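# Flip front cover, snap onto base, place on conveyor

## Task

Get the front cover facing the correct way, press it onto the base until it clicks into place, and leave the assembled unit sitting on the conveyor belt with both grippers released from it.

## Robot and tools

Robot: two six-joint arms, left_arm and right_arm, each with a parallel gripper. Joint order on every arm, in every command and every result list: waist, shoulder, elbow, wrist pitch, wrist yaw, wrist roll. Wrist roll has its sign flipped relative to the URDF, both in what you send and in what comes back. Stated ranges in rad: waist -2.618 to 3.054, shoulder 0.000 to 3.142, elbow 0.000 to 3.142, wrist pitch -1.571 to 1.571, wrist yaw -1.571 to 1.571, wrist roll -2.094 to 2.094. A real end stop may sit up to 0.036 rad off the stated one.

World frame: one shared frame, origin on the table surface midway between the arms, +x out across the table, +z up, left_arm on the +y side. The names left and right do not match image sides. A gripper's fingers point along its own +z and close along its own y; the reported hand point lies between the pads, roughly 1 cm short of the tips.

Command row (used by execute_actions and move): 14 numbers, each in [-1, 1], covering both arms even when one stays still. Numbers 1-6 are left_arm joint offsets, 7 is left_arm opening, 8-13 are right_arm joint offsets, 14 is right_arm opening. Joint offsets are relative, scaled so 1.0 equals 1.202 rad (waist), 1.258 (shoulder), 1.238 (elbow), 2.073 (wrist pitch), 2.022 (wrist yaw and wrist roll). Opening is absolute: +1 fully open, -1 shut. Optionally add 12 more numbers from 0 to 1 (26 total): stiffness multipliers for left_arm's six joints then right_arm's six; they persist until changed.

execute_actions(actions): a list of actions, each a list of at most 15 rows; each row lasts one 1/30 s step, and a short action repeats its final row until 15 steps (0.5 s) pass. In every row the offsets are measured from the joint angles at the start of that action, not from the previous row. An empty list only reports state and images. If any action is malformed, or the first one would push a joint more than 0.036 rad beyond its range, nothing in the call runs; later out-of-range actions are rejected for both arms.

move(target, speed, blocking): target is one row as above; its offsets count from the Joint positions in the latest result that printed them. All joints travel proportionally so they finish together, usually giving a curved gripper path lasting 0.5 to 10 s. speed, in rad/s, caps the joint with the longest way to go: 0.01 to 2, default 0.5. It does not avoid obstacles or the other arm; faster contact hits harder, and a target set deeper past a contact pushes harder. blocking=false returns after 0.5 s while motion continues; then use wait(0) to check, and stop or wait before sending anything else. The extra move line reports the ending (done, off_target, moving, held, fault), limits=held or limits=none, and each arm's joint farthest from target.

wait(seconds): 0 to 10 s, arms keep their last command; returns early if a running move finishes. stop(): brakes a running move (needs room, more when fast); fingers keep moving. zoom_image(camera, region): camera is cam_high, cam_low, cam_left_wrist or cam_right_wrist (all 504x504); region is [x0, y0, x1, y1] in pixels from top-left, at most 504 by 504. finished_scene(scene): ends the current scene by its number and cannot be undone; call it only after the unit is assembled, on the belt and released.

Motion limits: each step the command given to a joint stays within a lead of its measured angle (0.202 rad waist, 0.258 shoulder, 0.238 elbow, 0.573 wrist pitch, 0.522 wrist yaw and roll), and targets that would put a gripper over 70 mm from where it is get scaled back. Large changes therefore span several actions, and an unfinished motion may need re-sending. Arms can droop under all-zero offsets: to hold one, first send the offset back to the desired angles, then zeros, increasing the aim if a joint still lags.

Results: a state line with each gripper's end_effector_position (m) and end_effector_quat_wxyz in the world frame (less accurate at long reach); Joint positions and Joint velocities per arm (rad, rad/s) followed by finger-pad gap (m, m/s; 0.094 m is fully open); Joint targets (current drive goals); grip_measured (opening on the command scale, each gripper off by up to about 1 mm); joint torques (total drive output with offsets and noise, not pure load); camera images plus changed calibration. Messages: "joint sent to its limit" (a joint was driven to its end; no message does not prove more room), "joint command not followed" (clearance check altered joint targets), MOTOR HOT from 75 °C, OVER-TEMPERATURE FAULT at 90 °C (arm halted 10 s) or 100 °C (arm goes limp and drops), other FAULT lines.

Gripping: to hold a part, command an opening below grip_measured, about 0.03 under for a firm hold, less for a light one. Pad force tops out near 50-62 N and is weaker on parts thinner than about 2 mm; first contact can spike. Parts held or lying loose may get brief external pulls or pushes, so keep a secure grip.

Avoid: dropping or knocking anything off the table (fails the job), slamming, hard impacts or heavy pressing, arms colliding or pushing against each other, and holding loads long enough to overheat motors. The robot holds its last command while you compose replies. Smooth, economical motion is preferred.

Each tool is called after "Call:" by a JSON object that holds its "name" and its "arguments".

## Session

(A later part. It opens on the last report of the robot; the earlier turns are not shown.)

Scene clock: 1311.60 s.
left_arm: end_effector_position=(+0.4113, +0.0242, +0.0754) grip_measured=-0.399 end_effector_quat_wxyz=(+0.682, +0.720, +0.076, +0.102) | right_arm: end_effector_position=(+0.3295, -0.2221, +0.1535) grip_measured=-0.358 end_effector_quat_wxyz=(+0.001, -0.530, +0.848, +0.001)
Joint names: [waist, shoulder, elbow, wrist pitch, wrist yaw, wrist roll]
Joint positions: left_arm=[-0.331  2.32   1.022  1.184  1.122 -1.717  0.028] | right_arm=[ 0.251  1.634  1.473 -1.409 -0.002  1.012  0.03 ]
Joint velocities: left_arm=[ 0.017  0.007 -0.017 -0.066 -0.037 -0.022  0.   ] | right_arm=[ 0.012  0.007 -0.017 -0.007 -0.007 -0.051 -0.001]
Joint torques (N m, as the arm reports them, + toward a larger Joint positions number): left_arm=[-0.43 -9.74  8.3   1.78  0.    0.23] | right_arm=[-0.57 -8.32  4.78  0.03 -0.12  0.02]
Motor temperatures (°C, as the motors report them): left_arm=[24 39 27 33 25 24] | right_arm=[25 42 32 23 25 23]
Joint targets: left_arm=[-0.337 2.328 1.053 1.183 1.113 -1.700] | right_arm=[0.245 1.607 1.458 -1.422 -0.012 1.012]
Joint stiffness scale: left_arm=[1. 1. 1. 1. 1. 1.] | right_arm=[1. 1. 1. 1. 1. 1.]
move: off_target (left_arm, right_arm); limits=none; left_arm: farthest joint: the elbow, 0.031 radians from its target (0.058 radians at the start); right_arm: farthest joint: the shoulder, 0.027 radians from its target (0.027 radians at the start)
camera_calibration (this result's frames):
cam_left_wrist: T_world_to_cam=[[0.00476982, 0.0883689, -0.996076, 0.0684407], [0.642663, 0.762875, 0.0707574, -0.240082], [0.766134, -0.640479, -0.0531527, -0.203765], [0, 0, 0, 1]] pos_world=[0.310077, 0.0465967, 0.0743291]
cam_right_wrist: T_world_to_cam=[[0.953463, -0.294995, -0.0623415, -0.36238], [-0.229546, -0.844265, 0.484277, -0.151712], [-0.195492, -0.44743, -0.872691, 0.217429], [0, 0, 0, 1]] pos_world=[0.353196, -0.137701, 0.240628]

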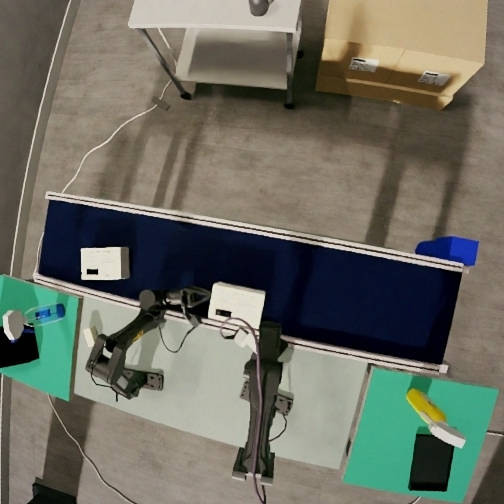

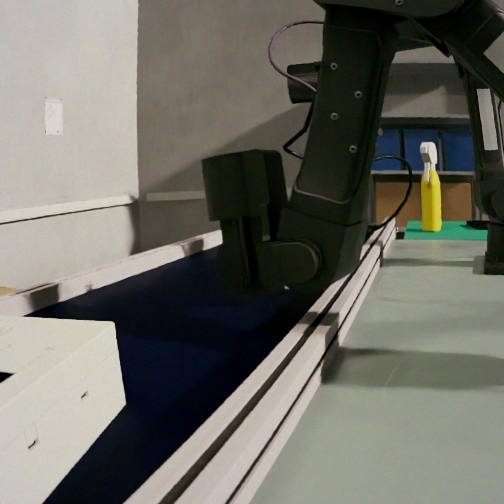

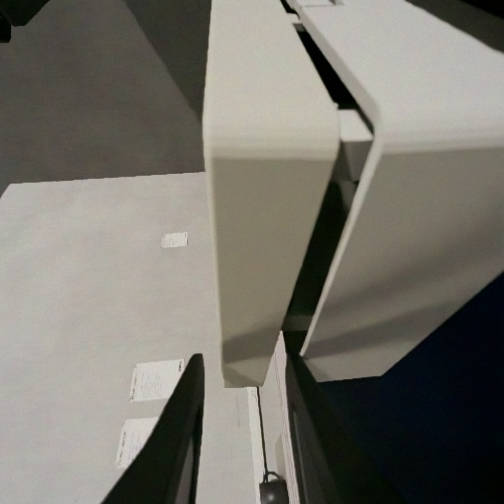

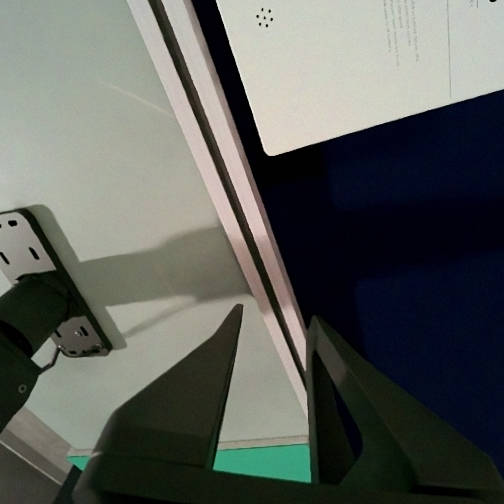

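Call:
{"name": "move", "arguments": {"target": [-0.005,0.0064,0.025,0.0101,-0.0045,0.0084,-0.40,-0.005,-0.0215,-0.0121,-0.0063,-0.005,0,-0.36], "speed": 0.1}}

Scene clock: 1340.53 s.
left_arm: end_effector_position=(+0.4117, +0.0242, +0.0783) grip_measured=-0.399 end_effector_quat_wxyz=(+0.684, +0.718, +0.069, +0.109) | right_arm: end_effector_position=(+0.3294, -0.2221, +0.1535) grip_measured=-0.358 end_effector_quat_wxyz=(+0.000, -0.530, +0.848, +0.001)
Joint names: [waist, shoulder, elbow, wrist pitch, wrist yaw, wrist roll]
Joint positions: left_arm=[-0.331  2.32   1.022  1.204  1.122 -1.718  0.028] | right_arm=[ 0.251  1.634  1.473 -1.409 -0.002  1.012  0.03 ]
Joint velocities: left_arm=[-0.002 -0.007  0.007  0.037 -0.066 -0.022  0.   ] | right_arm=[ 0.012  0.007  0.007  0.007 -0.007  0.051  0.   ]
Joint torques (N m, as the arm reports them, + toward a larger Joint positions number): left_arm=[-0.47 -9.71  8.35  1.82 -0.07  0.21] | right_arm=[-0.56 -8.32  4.77  0.04 -0.12  0.02]
Motor temperatures (°C, as the motors report them): left_arm=[24 40 27 34 24 24] | right_arm=[25 42 32 23 25 23]
Joint targets: left_arm=[-0.337 2.328 1.053 1.204 1.113 -1.701] | right_arm=[0.245 1.607 1.458 -1.422 -0.012 1.012]
Joint stiffness scale: left_arm=[1. 1. 1. 1. 1. 1.] | right_arm=[1. 1. 1. 1. 1. 1.]
move: off_target (left_arm, right_arm); limits=none; left_arm: farthest joint: the elbow, 0.031 radians from its target (0.031 radians at the start); right_arm: farthest joint: the shoulder, 0.027 radians from its target (0.027 radians at the start)
camera_calibration (this result's frames):
cam_left_wrist: T_world_to_cam=[[0.0248801, 0.0846495, -0.9961, 0.0632076], [0.640854, 0.76339, 0.0808805, -0.24056], [0.76726, -0.640367, -0.0352547, -0.20579], [0, 0, 0, 1]] pos_world=[0.310485, 0.0465091, 0.0751626]
cam_right_wrist: T_world_to_cam=[[0.953439, -0.294998, -0.0626912, -0.362232], [-0.229362, -0.844246, 0.484399, -0.151817], [-0.195823, -0.447466, -0.872598, 0.217493], [0, 0, 0, 1]] pos_world=[0.353135, -0.137708, 0.240615]

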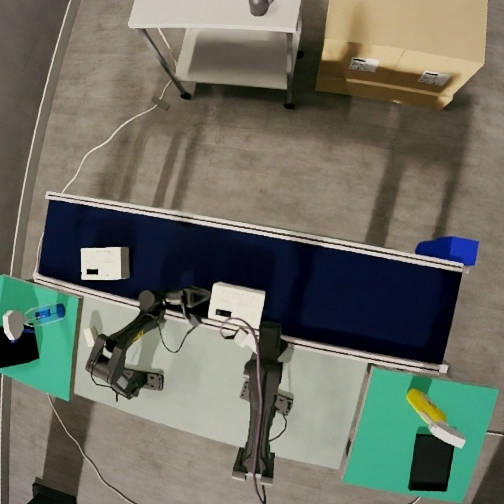

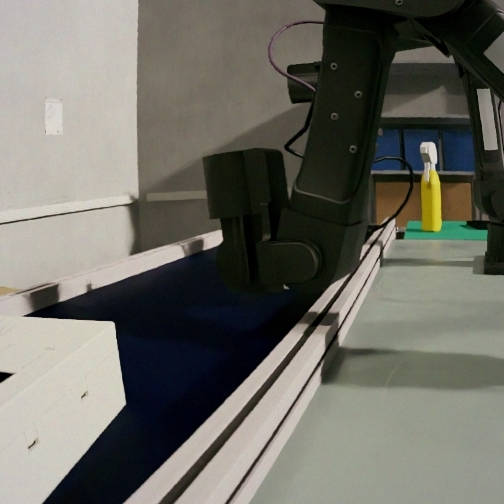

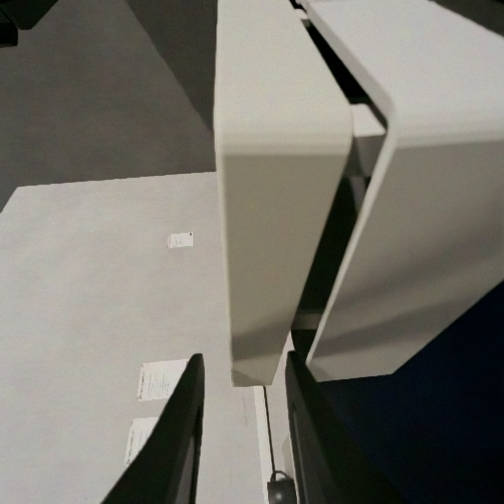

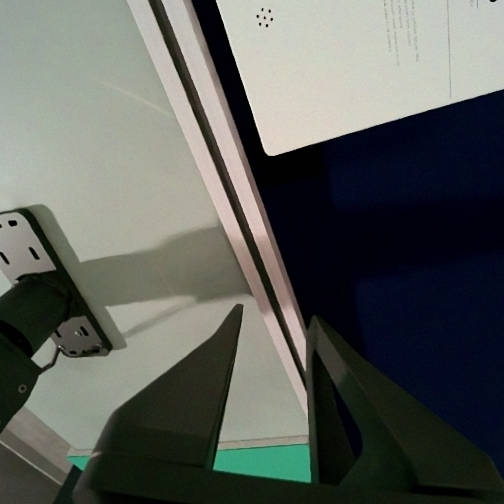

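Call:
{"name": "zoom_image", "arguments": {"camera": "cam_left_wrist", "region": [190, 260, 400, 420]}}

Region (190, 260, 400, 420) of cam_left_wrist's 504x504 image, scaled by 2.400, with more detail than that image has; it fills the top 384 rows of this view, and the rest is white.

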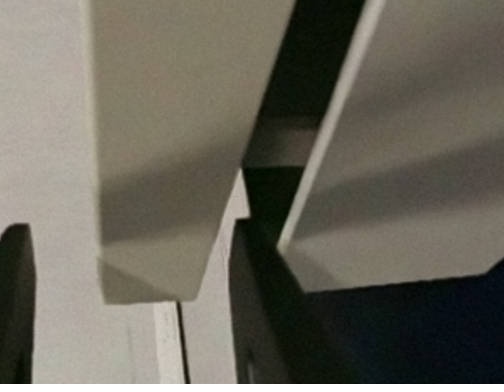

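Call:
{"name": "move", "arguments": {"target": [-0.005,0.0095,0.025,0.0,-0.0045,0.0084,-0.40,-0.005,-0.0215,-0.0121,-0.0063,-0.005,0,-0.36], "speed": 0.05}}

Scene clock: 1370.60 s.
left_arm: end_effector_position=(+0.4118, +0.0242, +0.0784) grip_measured=-0.399 end_effector_quat_wxyz=(+0.684, +0.718, +0.069, +0.110) | right_arm: end_effector_position=(+0.3294, -0.2221, +0.1535) grip_measured=-0.358 end_effector_quat_wxyz=(+0.000, -0.530, +0.848, +0.001)
Joint names: [waist, shoulder, elbow, wrist pitch, wrist yaw, wrist roll]
Joint positions: left_arm=[-0.331  2.32   1.022  1.204  1.121 -1.718  0.028] | right_arm=[ 0.251  1.634  1.473 -1.409 -0.002  1.012  0.03 ]
Joint velocities: left_arm=[ 0.012  0.002  0.007  0.007  0.081 -0.095  0.   ] | right_arm=[-0.002  0.017 -0.022 -0.007  0.037  0.022  0.001]
Joint torques (N m, as the arm reports them, + toward a larger Joint positions number): left_arm=[-0.59 -9.49  8.25  1.82 -0.06  0.24] | right_arm=[-0.56 -8.32  4.78  0.04 -0.11  0.02]
Motor temperatures (°C, as the motors report them): left_arm=[24 40 27 34 24 24] | right_arm=[25 42 32 23 25 23]
Joint targets: left_arm=[-0.337 2.332 1.053 1.204 1.112 -1.701] | right_arm=[0.245 1.607 1.458 -1.422 -0.012 1.012]
Joint stiffness scale: left_arm=[1. 1. 1. 1. 1. 1.] | right_arm=[1. 1. 1. 1. 1. 1.]
move: off_target (left_arm, right_arm); limits=none; left_arm: farthest joint: the elbow, 0.031 radians from its target (0.031 radians at the start); right_arm: farthest joint: the shoulder, 0.027 radians from its target (0.027 radians at the start)
camera_calibration (this result's frames):
cam_left_wrist: T_world_to_cam=[[0.0255965, 0.0847165, -0.996076, 0.0629562], [0.640515, 0.763619, 0.0814055, -0.240528], [0.767519, -0.640085, -0.0347162, -0.205988], [0, 0, 0, 1]] pos_world=[0.310551, 0.0464887, 0.0751384]
cam_right_wrist: T_world_to_cam=[[0.953439, -0.294998, -0.0626912, -0.362232], [-0.229362, -0.844246, 0.484399, -0.151817], [-0.195823, -0.447466, -0.872598, 0.217493], [0, 0, 0, 1]] pos_world=[0.353135, -0.137708, 0.240615]

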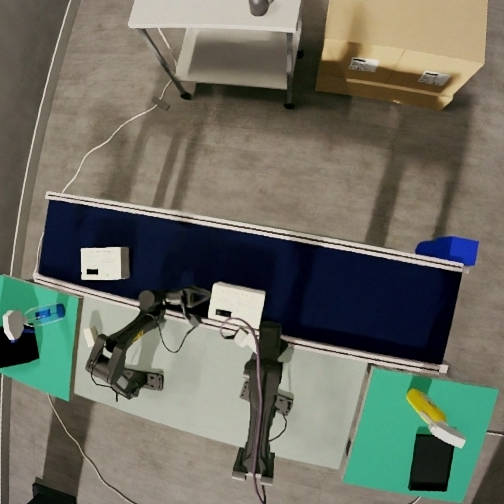

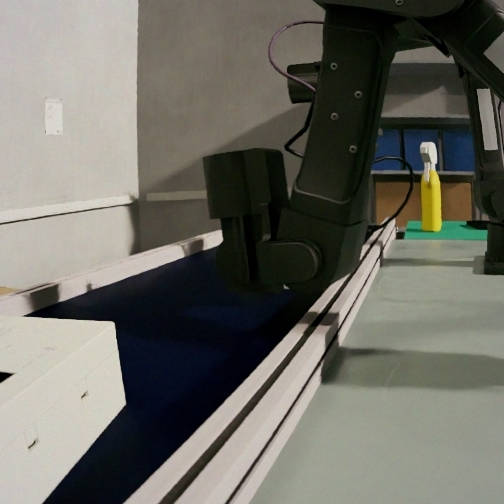

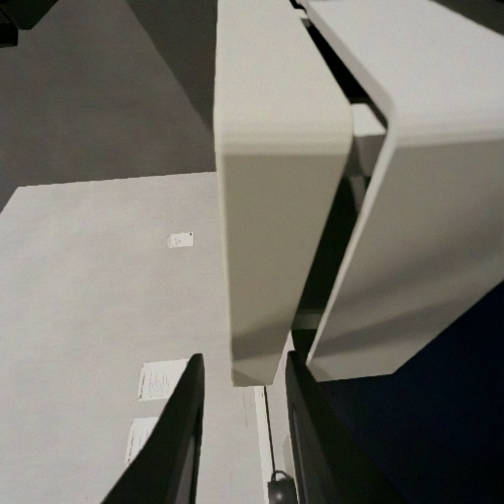

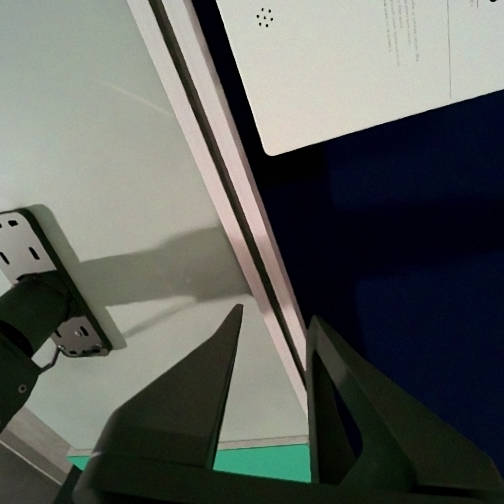

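Call:
{"name": "move", "arguments": {"target": [-0.0316,0.0204,0.0493,0.0,-0.0198,0.0084,-0.327,-0.005,-0.0215,-0.0121,-0.0063,-0.005,0,-0.36], "speed": 0.05}}

Scene clock: 1427.53 s.
left_arm: end_effector_position=(+0.4155, +0.0116, +0.0791) grip_measured=-0.328 end_effector_quat_wxyz=(+0.684, +0.717, +0.064, +0.115) | right_arm: end_effector_position=(+0.3294, -0.2221, +0.1535) grip_measured=-0.358 end_effector_quat_wxyz=(+0.000, -0.530, +0.848, +0.001)
Joint names: [waist, shoulder, elbow, wrist pitch, wrist yaw, wrist roll]
Joint positions: left_arm=[-0.361  2.335  1.051  1.205  1.091 -1.719  0.032] | right_arm=[ 0.251  1.634  1.473 -1.409 -0.002  1.012  0.03 ]
Joint velocities: left_arm=[-0.002 -0.022 -0.002 -0.037 -0.051 -0.007 -0.   ] | right_arm=[ 0.007 -0.017  0.007  0.022 -0.095 -0.051 -0.   ]
Joint torques (N m, as the arm reports them, + toward a larger Joint positions number): left_arm=[-0.82 -9.68  8.44  1.85 -0.1   0.22] | right_arm=[-0.57 -8.32  4.78  0.03 -0.11  0.02]
Motor temperatures (°C, as the motors report them): left_arm=[24 40 28 34 24 24] | right_arm=[25 42 32 23 25 23]
Joint targets: left_arm=[-0.369 2.345 1.083 1.204 1.081 -1.701] | right_arm=[0.245 1.607 1.458 -1.422 -0.012 1.012]
Joint stiffness scale: left_arm=[1. 1. 1. 1. 1. 1.] | right_arm=[1. 1. 1. 1. 1. 1.]
move: off_target (left_arm, right_arm); limits=none; left_arm: farthest joint: the elbow, 0.032 radians from its target (0.061 radians at the start); right_arm: farthest joint: the shoulder, 0.027 radians from its target (0.027 radians at the start)
camera_calibration (this result's frames):
cam_left_wrist: T_world_to_cam=[[0.040569, 0.0843978, -0.995606, 0.0583828], [0.638729, 0.764055, 0.0907962, -0.23335], [0.768361, -0.639606, -0.0229104, -0.218201], [0, 0, 0, 1]] pos_world=[0.314336, 0.0338023, 0.0743145]
cam_right_wrist: T_world_to_cam=[[0.953439, -0.294998, -0.0626912, -0.362232], [-0.229362, -0.844246, 0.484399, -0.151817], [-0.195823, -0.447466, -0.872598, 0.217493], [0, 0, 0, 1]] pos_world=[0.353135, -0.137708, 0.240615]

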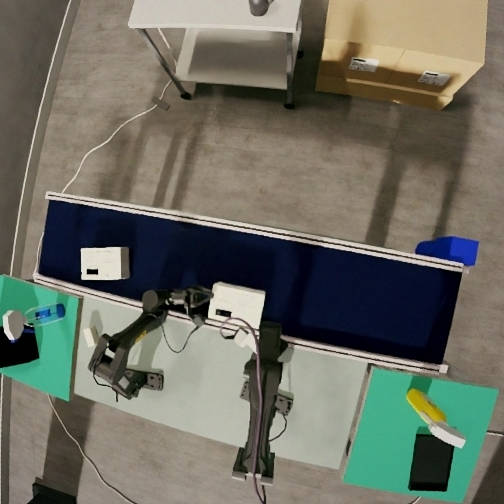

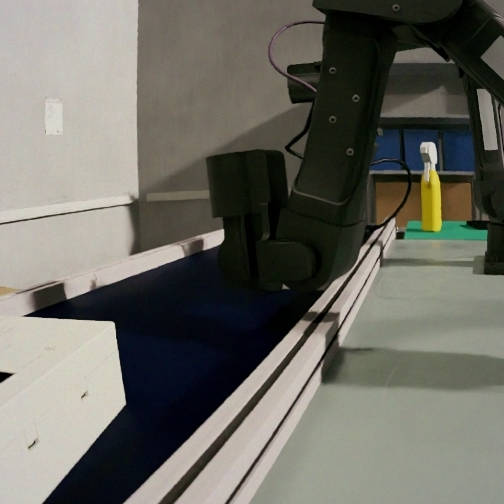

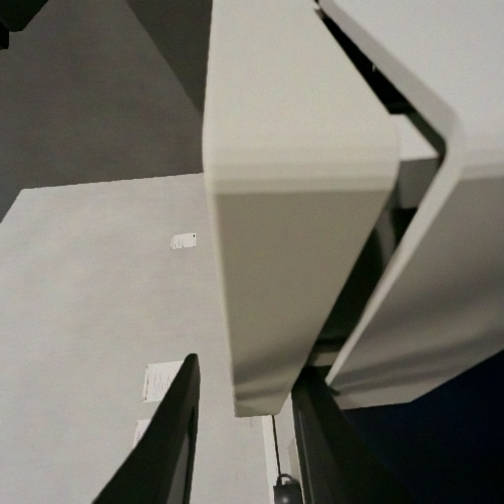

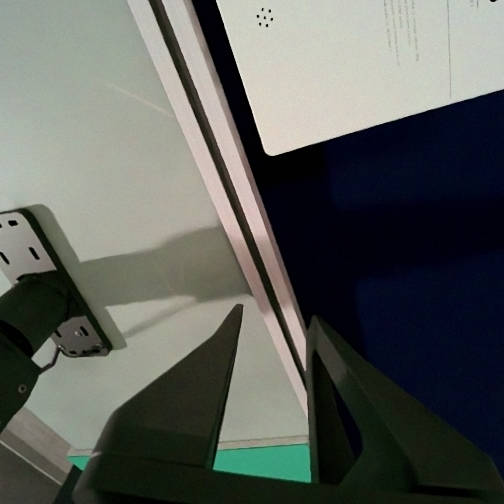

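Call:
{"name": "zoom_image", "arguments": {"camera": "cam_left_wrist", "region": [180, 280, 420, 460]}}

Region (180, 280, 420, 460) of cam_left_wrist's 504x504 image, scaled by 2.100, with more detail than that image has; it fills the top 378 rows of this view, and the rest is white.

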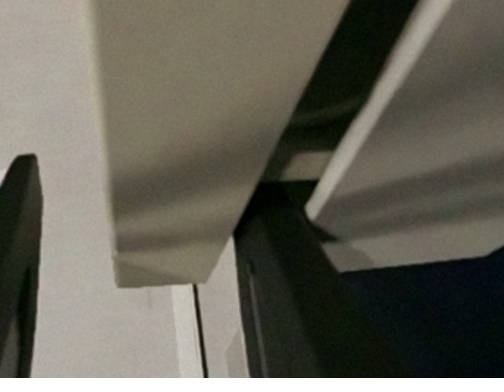

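Call:
{"name": "execute_actions", "arguments": {"actions": [[[-0.0067,0.008,0.0258,0,-0.005,0.0089,-0.35,-0.005,-0.0215,-0.0121,-0.0063,-0.005,0,-0.36],[-0.0067,0.008,0.0258,0,-0.005,0.0089,-0.37,-0.005,-0.0215,-0.0121,-0.0063,-0.005,0,-0.36],[-0.0067,0.008,0.0258,0,-0.005,0.0089,-0.39,-0.005,-0.0215,-0.0121,-0.0063,-0.005,0,-0.36],[-0.0067,0.008,0.0258,0,-0.005,0.0089,-0.41,-0.005,-0.0215,-0.0121,-0.0063,-0.005,0,-0.36],[-0.0067,0.008,0.0258,0,-0.005,0.0089,-0.43,-0.005,-0.0215,-0.0121,-0.0063,-0.005,0,-0.36],[-0.0067,0.008,0.0258,0,-0.005,0.0089,-0.45,-0.005,-0.0215,-0.0121,-0.0063,-0.005,0,-0.36],[-0.0067,0.008,0.0258,0,-0.005,0.0089,-0.47,-0.005,-0.0215,-0.0121,-0.0063,-0.005,0,-0.36],[-0.0067,0.008,0.0258,0,-0.005,0.0089,-0.49,-0.005,-0.0215,-0.0121,-0.0063,-0.005,0,-0.36],[-0.0067,0.008,0.0258,0,-0.005,0.0089,-0.51,-0.005,-0.0215,-0.0121,-0.0063,-0.005,0,-0.36],[-0.0067,0.008,0.0258,0,-0.005,0.0089,-0.53,-0.005,-0.0215,-0.0121,-0.0063,-0.005,0,-0.36],[-0.0067,0.008,0.0258,0,-0.005,0.0089,-0.55,-0.005,-0.0215,-0.0121,-0.0063,-0.005,0,-0.36],[-0.0067,0.008,0.0258,0,-0.005,0.0089,-0.57,-0.005,-0.0215,-0.0121,-0.0063,-0.005,0,-0.36],[-0.0067,0.008,0.0258,0,-0.005,0.0089,-0.585,-0.005,-0.0215,-0.0121,-0.0063,-0.005,0,-0.36],[-0.0067,0.008,0.0258,0,-0.005,0.0089,-0.60,-0.005,-0.0215,-0.0121,-0.0063,-0.005,0,-0.36],[-0.0067,0.008,0.0258,0,-0.005,0.0089,-0.61,-0.005,-0.0215,-0.0121,-0.0063,-0.005,0,-0.36]],[[-0.0067,0.008,0.0258,0,-0.005,0.0089,-0.62,-0.005,-0.0215,-0.0121,-0.0063,-0.005,0,-0.36],[-0.0067,0.008,0.0258,0,-0.005,0.0089,-0.63,-0.005,-0.0215,-0.0121,-0.0063,-0.005,0,-0.36],[-0.0067,0.008,0.0258,0,-0.005,0.0089,-0.64,-0.005,-0.0215,-0.0121,-0.0063,-0.005,0,-0.36],[-0.0067,0.008,0.0258,0,-0.005,0.0089,-0.65,-0.005,-0.0215,-0.0121,-0.0063,-0.005,0,-0.36],[-0.0067,0.008,0.0258,0,-0.005,0.0089,-0.66,-0.005,-0.0215,-0.0121,-0.0063,-0.005,0,-0.36]]]}}

Scene clock: 1483.23 s.
left_arm: end_effector_position=(+0.4161, +0.0117, +0.0792) grip_measured=-0.641 end_effector_quat_wxyz=(+0.685, +0.717, +0.067, +0.114) | right_arm: end_effector_position=(+0.3293, -0.2221, +0.1535) grip_measured=-0.358 end_effector_quat_wxyz=(+0.000, -0.530, +0.848, +0.001)
Joint names: [waist, shoulder, elbow, wrist pitch, wrist yaw, wrist roll]
Joint positions: left_arm=[-0.361  2.335  1.051  1.206  1.088 -1.712  0.017] | right_arm=[ 0.251  1.634  1.473 -1.41  -0.002  1.012  0.03 ]
Joint velocities: left_arm=[-0.012 -0.002 -0.022  0.022  0.037  0.051 -0.   ] | right_arm=[ 0.002  0.002  0.002 -0.051  0.007  0.037 -0.001]
Joint torques (N m, as the arm reports them, + toward a larger Joint positions number): left_arm=[-0.75 -9.74  8.44  1.82 -0.08  0.13] | right_arm=[-0.57 -8.32  4.78  0.03 -0.12  0.02]
Motor temperatures (°C, as the motors report them): left_arm=[24 41 28 34 24 24] | right_arm=[25 42 31 23 25 23]
Joint targets: left_arm=[-0.369 2.345 1.083 1.205 1.078 -1.700] | right_arm=[0.245 1.607 1.458 -1.423 -0.012 1.012]
Joint stiffness scale: left_arm=[1. 1. 1. 1. 1. 1.] | right_arm=[1. 1. 1. 1. 1. 1.]
camera_calibration (this result's frames):
cam_left_wrist: T_world_to_cam=[[0.0348508, 0.0827618, -0.99596, 0.0609117], [0.636693, 0.766311, 0.0859579, -0.232607], [0.770329, -0.637117, -0.0259873, -0.219128], [0, 0, 0, 1]] pos_world=[0.314777, 0.0335976, 0.0749654]
cam_right_wrist: T_world_to_cam=[[0.953415, -0.295, -0.0630409, -0.362084], [-0.229179, -0.844226, 0.48452, -0.151922], [-0.196154, -0.447501, -0.872506, 0.217557], [0, 0, 0, 1]] pos_world=[0.353074, -0.137714, 0.240603]

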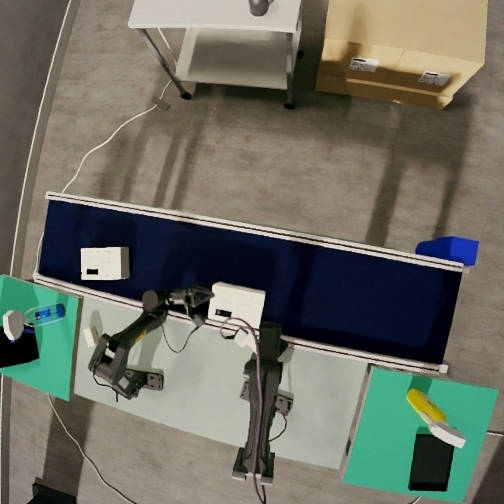

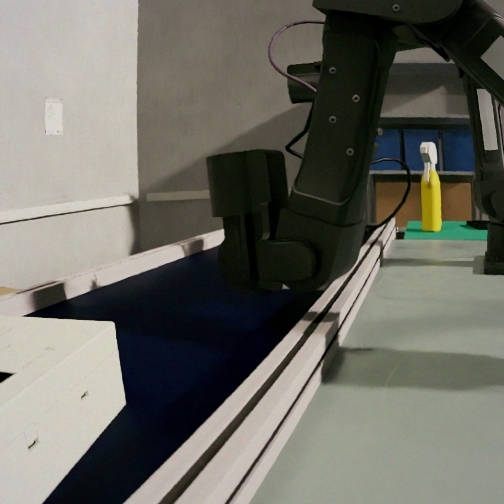

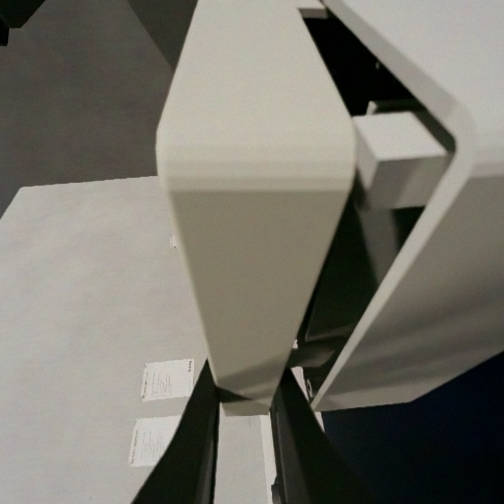

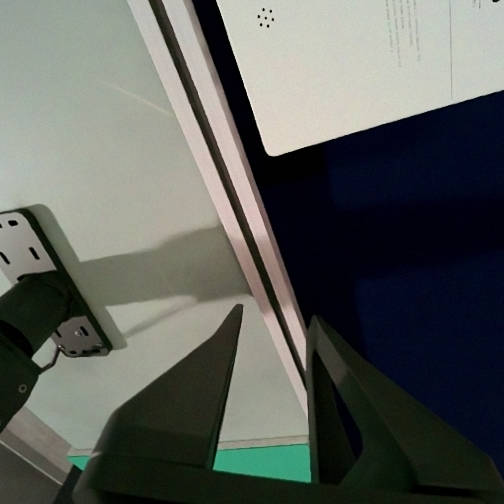

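Call:
{"name": "move", "arguments": {"target": [-0.0067,-0.1405,0.0258,-0.0796,-0.005,0.0059,-0.675,-0.005,-0.0215,-0.0121,-0.0063,-0.005,0,-0.36], "speed": 0.15}}

Scene clock: 1513.00 s.
left_arm: end_effector_position=(+0.4171, +0.0118, +0.1246) grip_measured=-0.643 end_effector_quat_wxyz=(+0.683, +0.718, +0.070, +0.114) | right_arm: end_effector_position=(+0.3293, -0.2221, +0.1535) grip_measured=-0.358 end_effector_quat_wxyz=(+0.000, -0.530, +0.848, +0.001)
Joint names: [waist, shoulder, elbow, wrist pitch, wrist yaw, wrist roll]
Joint positions: left_arm=[-0.361  2.184  1.051  1.047  1.085 -1.716  0.017] | right_arm=[ 0.251  1.634  1.473 -1.41  -0.002  1.012  0.03 ]
Joint velocities: left_arm=[-0.012 -0.002 -0.027  0.007  0.022 -0.022  0.001] | right_arm=[ 0.007 -0.022 -0.002  0.022  0.007 -0.007  0.001]
Joint torques (N m, as the arm reports them, + toward a larger Joint positions number): left_arm=[ -0.65 -11.68   9.24   1.83  -0.07   0.2 ] | right_arm=[-0.57 -8.32  4.78  0.04 -0.12  0.02]
Motor temperatures (°C, as the motors report them): left_arm=[24 42 28 34 24 24] | right_arm=[25 42 31 23 25 23]
Joint targets: left_arm=[-0.369 2.158 1.083 1.041 1.078 -1.700] | right_arm=[0.245 1.607 1.458 -1.423 -0.012 1.012]
Joint stiffness scale: left_arm=[1. 1. 1. 1. 1. 1.] | right_arm=[1. 1. 1. 1. 1. 1.]
move: off_target (left_arm, right_arm); limits=none; left_arm: farthest joint: the elbow, 0.032 radians from its target (0.032 radians at the start); right_arm: farthest joint: the shoulder, 0.027 radians from its target (0.027 radians at the start)
camera_calibration (this result's frames):
cam_left_wrist: T_world_to_cam=[[0.0305424, 0.0861996, -0.99581, 0.107814], [0.634846, 0.767845, 0.0859377, -0.23642], [0.772035, -0.634811, -0.0312716, -0.218786], [0, 0, 0, 1]] pos_world=[0.315707, 0.0333525, 0.120838]
cam_right_wrist: T_world_to_cam=[[0.953415, -0.295, -0.0630409, -0.362084], [-0.229179, -0.844226, 0.48452, -0.151922], [-0.196154, -0.447501, -0.872506, 0.217557], [0, 0, 0, 1]] pos_world=[0.353074, -0.137714, 0.240603]

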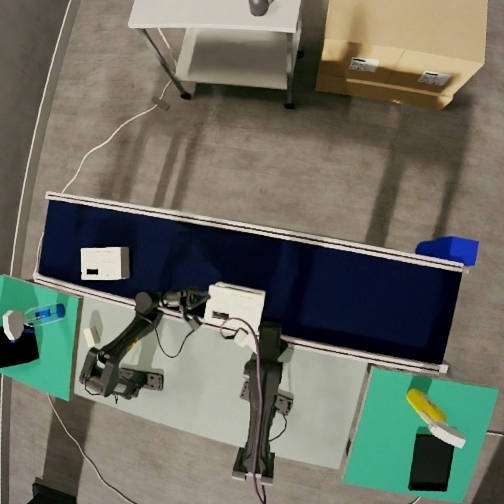

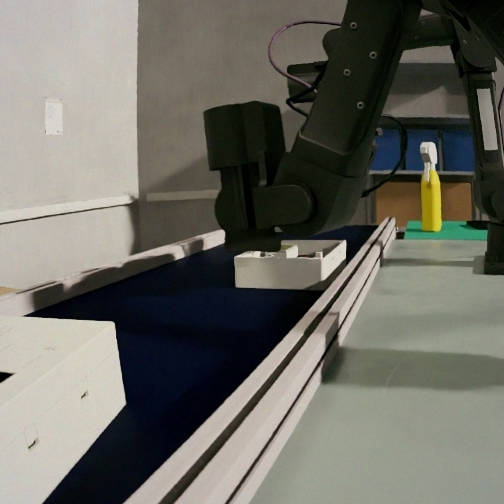

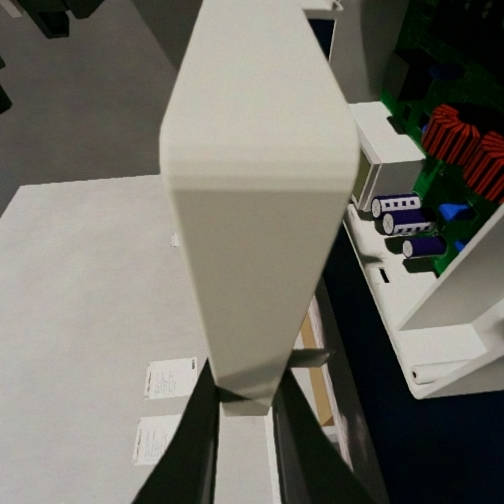

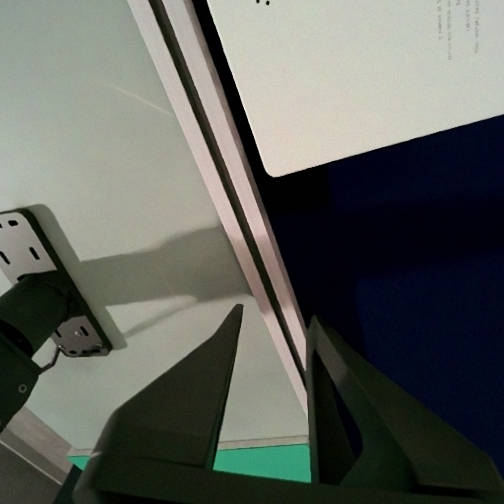

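Call:
{"name": "move", "arguments": {"target": [0.505,-0.2766,-0.2060,-0.0415,0.0,0.0059,-0.675,-0.005,-0.0215,-0.0121,-0.0063,-0.005,0,-0.36], "speed": 0.4}}

Scene clock: 1635.07 s.
left_arm: end_effector_position=(+0.4316, +0.2850, +0.1766) grip_measured=-0.643 end_effector_quat_wxyz=(+0.617, +0.665, +0.277, +0.317) | right_arm: end_effector_position=(+0.3293, -0.2221, +0.1535) grip_measured=-0.358 end_effector_quat_wxyz=(+0.000, -0.530, +0.848, +0.001)
Joint names: [waist, shoulder, elbow, wrist pitch, wrist yaw, wrist roll]
Joint positions: left_arm=[ 0.247  1.863  0.815  0.966  1.085 -1.724  0.017] | right_arm=[ 0.251  1.634  1.473 -1.41  -0.002  1.012  0.03 ]
Joint velocities: left_arm=[ 0.002  0.012  0.012  0.051  0.081  0.037 -0.   ] | right_arm=[-0.017 -0.012 -0.002  0.081 -0.022  0.037  0.   ]
Joint torques (N m, as the arm reports them, + toward a larger Joint positions number): left_arm=[-0.06 -9.68  5.6   1.8   0.06  0.29] | right_arm=[-0.57 -8.32  4.78  0.03 -0.12  0.02]
Motor temperatures (°C, as the motors report them): left_arm=[24 46 29 34 24 24] | right_arm=[25 42 31 23 25 23]
Joint targets: left_arm=[0.246 1.836 0.796 0.960 1.085 -1.704] | right_arm=[0.245 1.607 1.458 -1.423 -0.012 1.012]
Joint stiffness scale: left_arm=[1. 1. 1. 1. 1. 1.] | right_arm=[1. 1. 1. 1. 1. 1.]
move: off_target (left_arm, right_arm); limits=none; left_arm: farthest joint: the shoulder, 0.027 radians from its target (0.348 radians at the start); right_arm: farthest joint: the shoulder, 0.027 radians from its target (0.027 radians at the start)
camera_calibration (this result's frames):
cam_left_wrist: T_world_to_cam=[[-0.0144115, 0.0961879, -0.995259, 0.15206], [0.0822046, 0.992107, 0.0946929, -0.286814], [0.996511, -0.0804502, -0.0222048, -0.311433], [0, 0, 0, 1]] pos_world=[0.336116, 0.244869, 0.171583]
cam_right_wrist: T_world_to_cam=[[0.953415, -0.295, -0.0630409, -0.362084], [-0.229179, -0.844226, 0.48452, -0.151922], [-0.196154, -0.447501, -0.872506, 0.217557], [0, 0, 0, 1]] pos_world=[0.353074, -0.137714, 0.240603]

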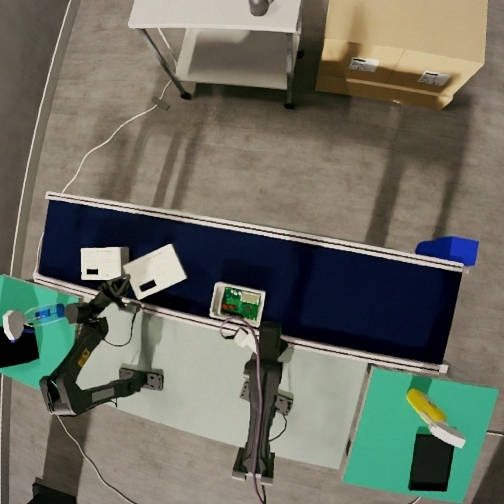

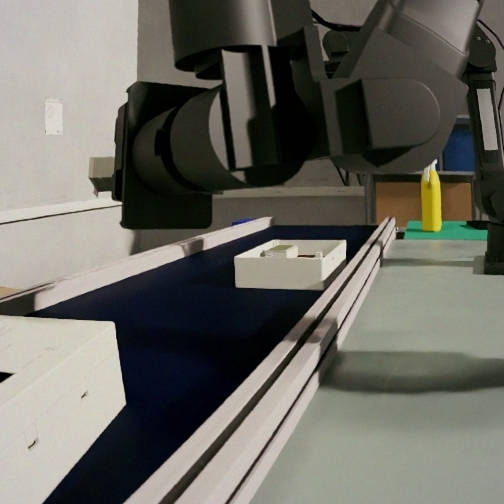

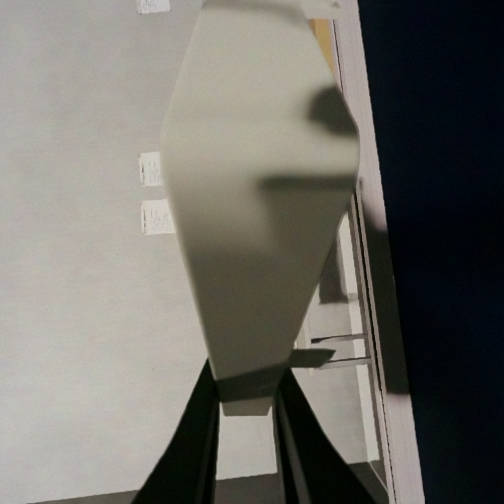

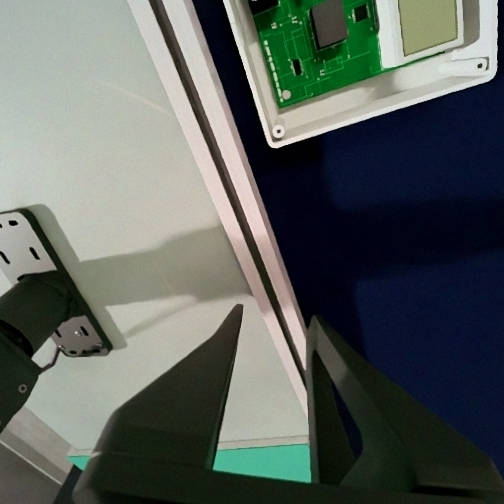

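Call:
{"name": "zoom_image", "arguments": {"camera": "cam_high", "region": [190, 260, 290, 350]}}

Region (190, 260, 290, 350) of cam_high's 504x504 image, scaled by 5.040, with more detail than that image has; it fills the top 454 rows of this view, and the rest is white.

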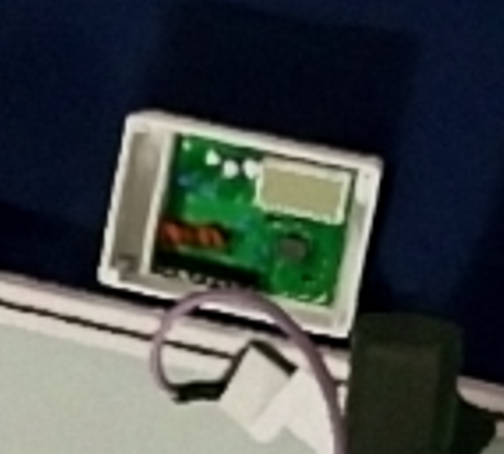

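Call:
{"name": "move", "arguments": {"target": [-0.001,-0.0215,-0.0153,-0.0029,0.0,0.0099,-0.675,0.3686,0.1844,0.109,0.068,-0.005,0.0262,-0.70], "speed": 0.5}}

Scene clock: 1666.70 s.
left_arm: end_effector_position=(+0.4316, +0.2849, +0.1764) grip_measured=-0.643 end_effector_quat_wxyz=(+0.616, +0.666, +0.277, +0.318) | right_arm: end_effector_position=(+0.3385, -0.0711, +0.1084) grip_measured=-0.698 end_effector_quat_wxyz=(+0.003, +0.721, -0.693, -0.001)
Joint names: [waist, shoulder, elbow, wrist pitch, wrist yaw, wrist roll]
Joint positions: left_arm=[ 0.247  1.863  0.815  0.965  1.085 -1.727  0.017] | right_arm=[ 0.696  1.867  1.571 -1.28  -0.001  1.058  0.014]
Joint velocities: left_arm=[-0.002 -0.002 -0.027 -0.037 -0.022 -0.066 -0.   ] | right_arm=[ 0.002  0.002  0.007  0.007  0.022 -0.007  0.001]
Joint torques (N m, as the arm reports them, + toward a larger Joint positions number): left_arm=[-0.14 -9.7   5.66  1.79  0.01  0.28] | right_arm=[-0.21 -8.36  9.1   0.27 -0.12  0.08]
Motor temperatures (°C, as the motors report them): left_arm=[24 43 27 34 24 24] | right_arm=[25 42 31 23 25 23]
Joint targets: left_arm=[0.246 1.836 0.796 0.960 1.085 -1.704] | right_arm=[0.694 1.866 1.608 -1.269 -0.012 1.064]
Joint stiffness scale: left_arm=[1. 1. 1. 1. 1. 1.] | right_arm=[1. 1. 1. 1. 1. 1.]
move: off_target (left_arm, right_arm); limits=none; left_arm: farthest joint: the shoulder, 0.027 radians from its target (0.027 radians at the start); right_arm: farthest joint: the elbow, 0.037 radians from its target (0.135 radians at the start)
camera_calibration (this result's frames):
cam_left_wrist: T_world_to_cam=[[-0.0139906, 0.0975009, -0.995137, 0.151308], [0.0822525, 0.991974, 0.0960346, -0.28701], [0.996513, -0.080509, -0.021898, -0.311462], [0, 0, 0, 1]] pos_world=[0.336101, 0.244879, 0.171315]
cam_right_wrist: T_world_to_cam=[[0.979544, 0.189508, -0.0676768, -0.303057], [0.198228, -0.850842, 0.486594, -0.145801], [0.0346313, -0.490056, -0.871003, 0.166278], [0, 0, 0, 1]] pos_world=[0.320001, 0.0148637, 0.195264]

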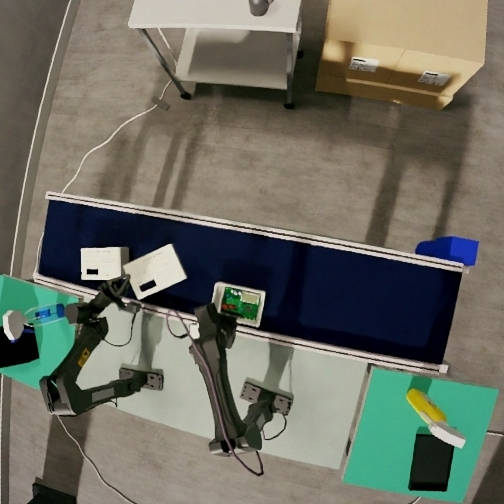

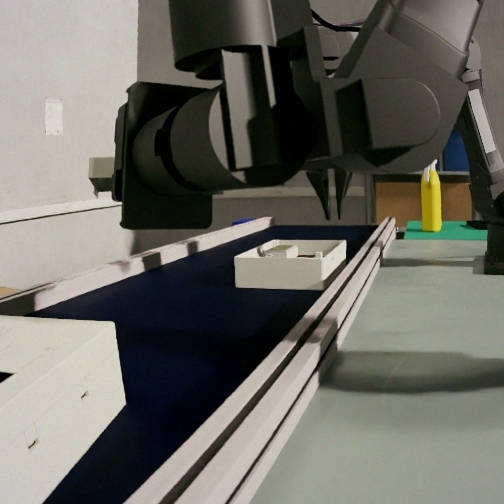

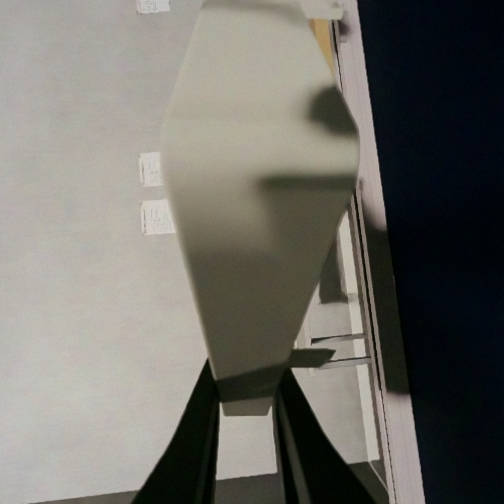

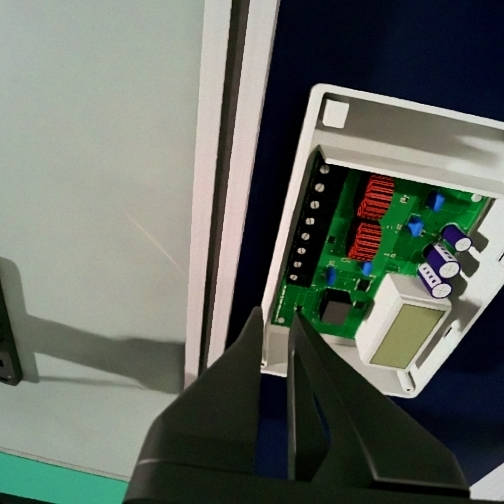

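Call:
{"name": "zoom_image", "arguments": {"camera": "cam_right_wrist", "region": [220, 70, 420, 400]}}

Region (220, 70, 420, 400) of cam_right_wrist's 504x504 image, scaled by 1.527, with more detail than that image has; it fills the left 305 columns of this view, and the rest is white.

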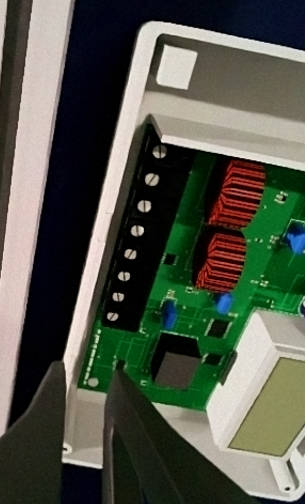

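Call:
{"name": "zoom_image", "arguments": {"camera": "cam_right_wrist", "region": [250, 220, 330, 330]}}

Region (250, 220, 330, 330) of cam_right_wrist's 504x504 image, scaled by 4.582, with more detail than that image has; it fills the left 367 columns of this view, and the rest is white.

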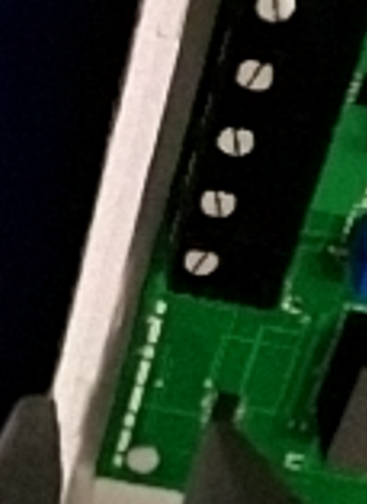

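Call:
{"name": "move", "arguments": {"target": [-0.001,-0.0215,-0.0153,-0.0029,0.0,0.0115,-0.675,-0.0017,0.0238,-0.1543,0.1056,-0.0054,0.003,-0.70], "speed": 0.3}}

Scene clock: 1739.10 s.
left_arm: end_effector_position=(+0.4316, +0.2849, +0.1763) grip_measured=-0.643 end_effector_quat_wxyz=(+0.616, +0.665, +0.277, +0.317) | right_arm: end_effector_position=(+0.3376, -0.0716, +0.0542) grip_measured=-0.698 end_effector_quat_wxyz=(+0.003, +0.721, -0.693, -0.001)
Joint names: [waist, shoulder, elbow, wrist pitch, wrist yaw, wrist roll]
Joint positions: left_arm=[ 0.247  1.863  0.815  0.963  1.085 -1.726  0.017] | right_arm=[ 0.696  1.897  1.392 -1.071 -0.001  1.059  0.014]
Joint velocities: left_arm=[-0.017 -0.002  0.002  0.037 -0.066  0.007  0.001] | right_arm=[-0.012 -0.017 -0.007 -0.037  0.022 -0.007 -0.   ]
Joint torques (N m, as the arm reports them, + toward a larger Joint positions number): left_arm=[ 0.   -9.53  5.74  1.82  0.04  0.27] | right_arm=[-0.21 -8.34  4.83  0.23 -0.12  0.08]
Motor temperatures (°C, as the motors report them): left_arm=[24 43 27 34 24 24] | right_arm=[25 43 35 23 25 23]
Joint targets: left_arm=[0.246 1.836 0.796 0.959 1.085 -1.704] | right_arm=[0.694 1.897 1.379 -1.061 -0.012 1.064]
Joint stiffness scale: left_arm=[1. 1. 1. 1. 1. 1.] | right_arm=[1. 1. 1. 1. 1. 1.]
move: off_target (left_arm); limits=none; left_arm: farthest joint: the shoulder, 0.027 radians from its target (0.027 radians at the start); right_arm: farthest joint: the elbow, 0.012 radians from its target (0.191 radians at the start)
camera_calibration (this result's frames):
cam_left_wrist: T_world_to_cam=[[-0.0155383, 0.0964927, -0.995212, 0.152103], [0.0823712, 0.992073, 0.0949023, -0.286867], [0.996481, -0.0805022, -0.0233633, -0.311183], [0, 0, 0, 1]] pos_world=[0.33608, 0.244865, 0.171329]
cam_right_wrist: T_world_to_cam=[[0.979399, 0.190256, -0.0676774, -0.305674], [0.198877, -0.850692, 0.48659, -0.119944], [0.0350039, -0.490026, -0.871005, 0.118767], [0, 0, 0, 1]] pos_world=[0.319074, 0.0143195, 0.141123]

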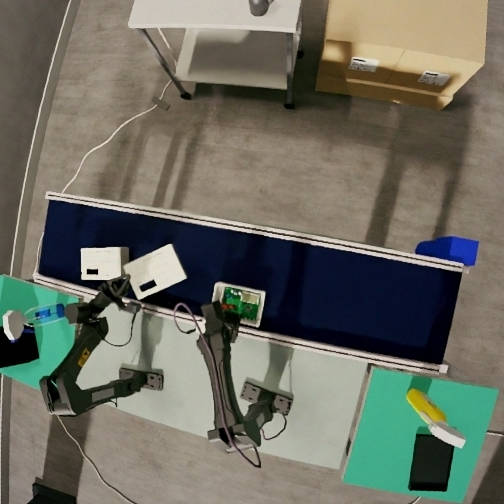

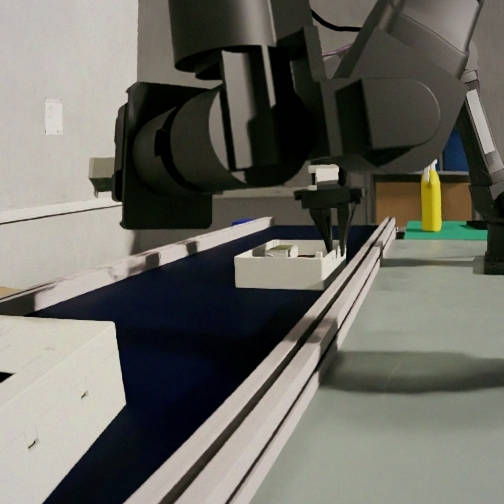

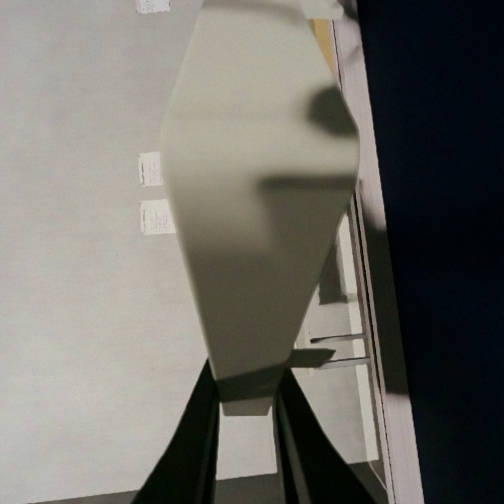

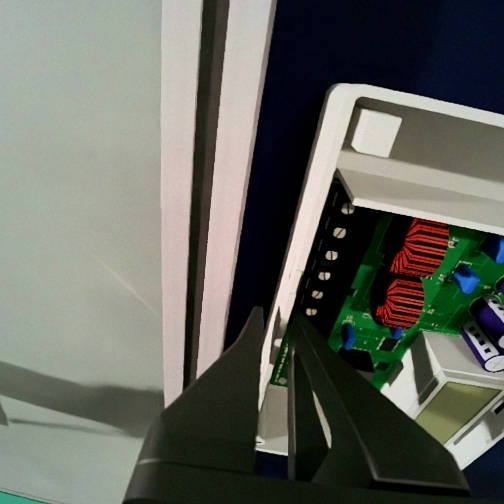

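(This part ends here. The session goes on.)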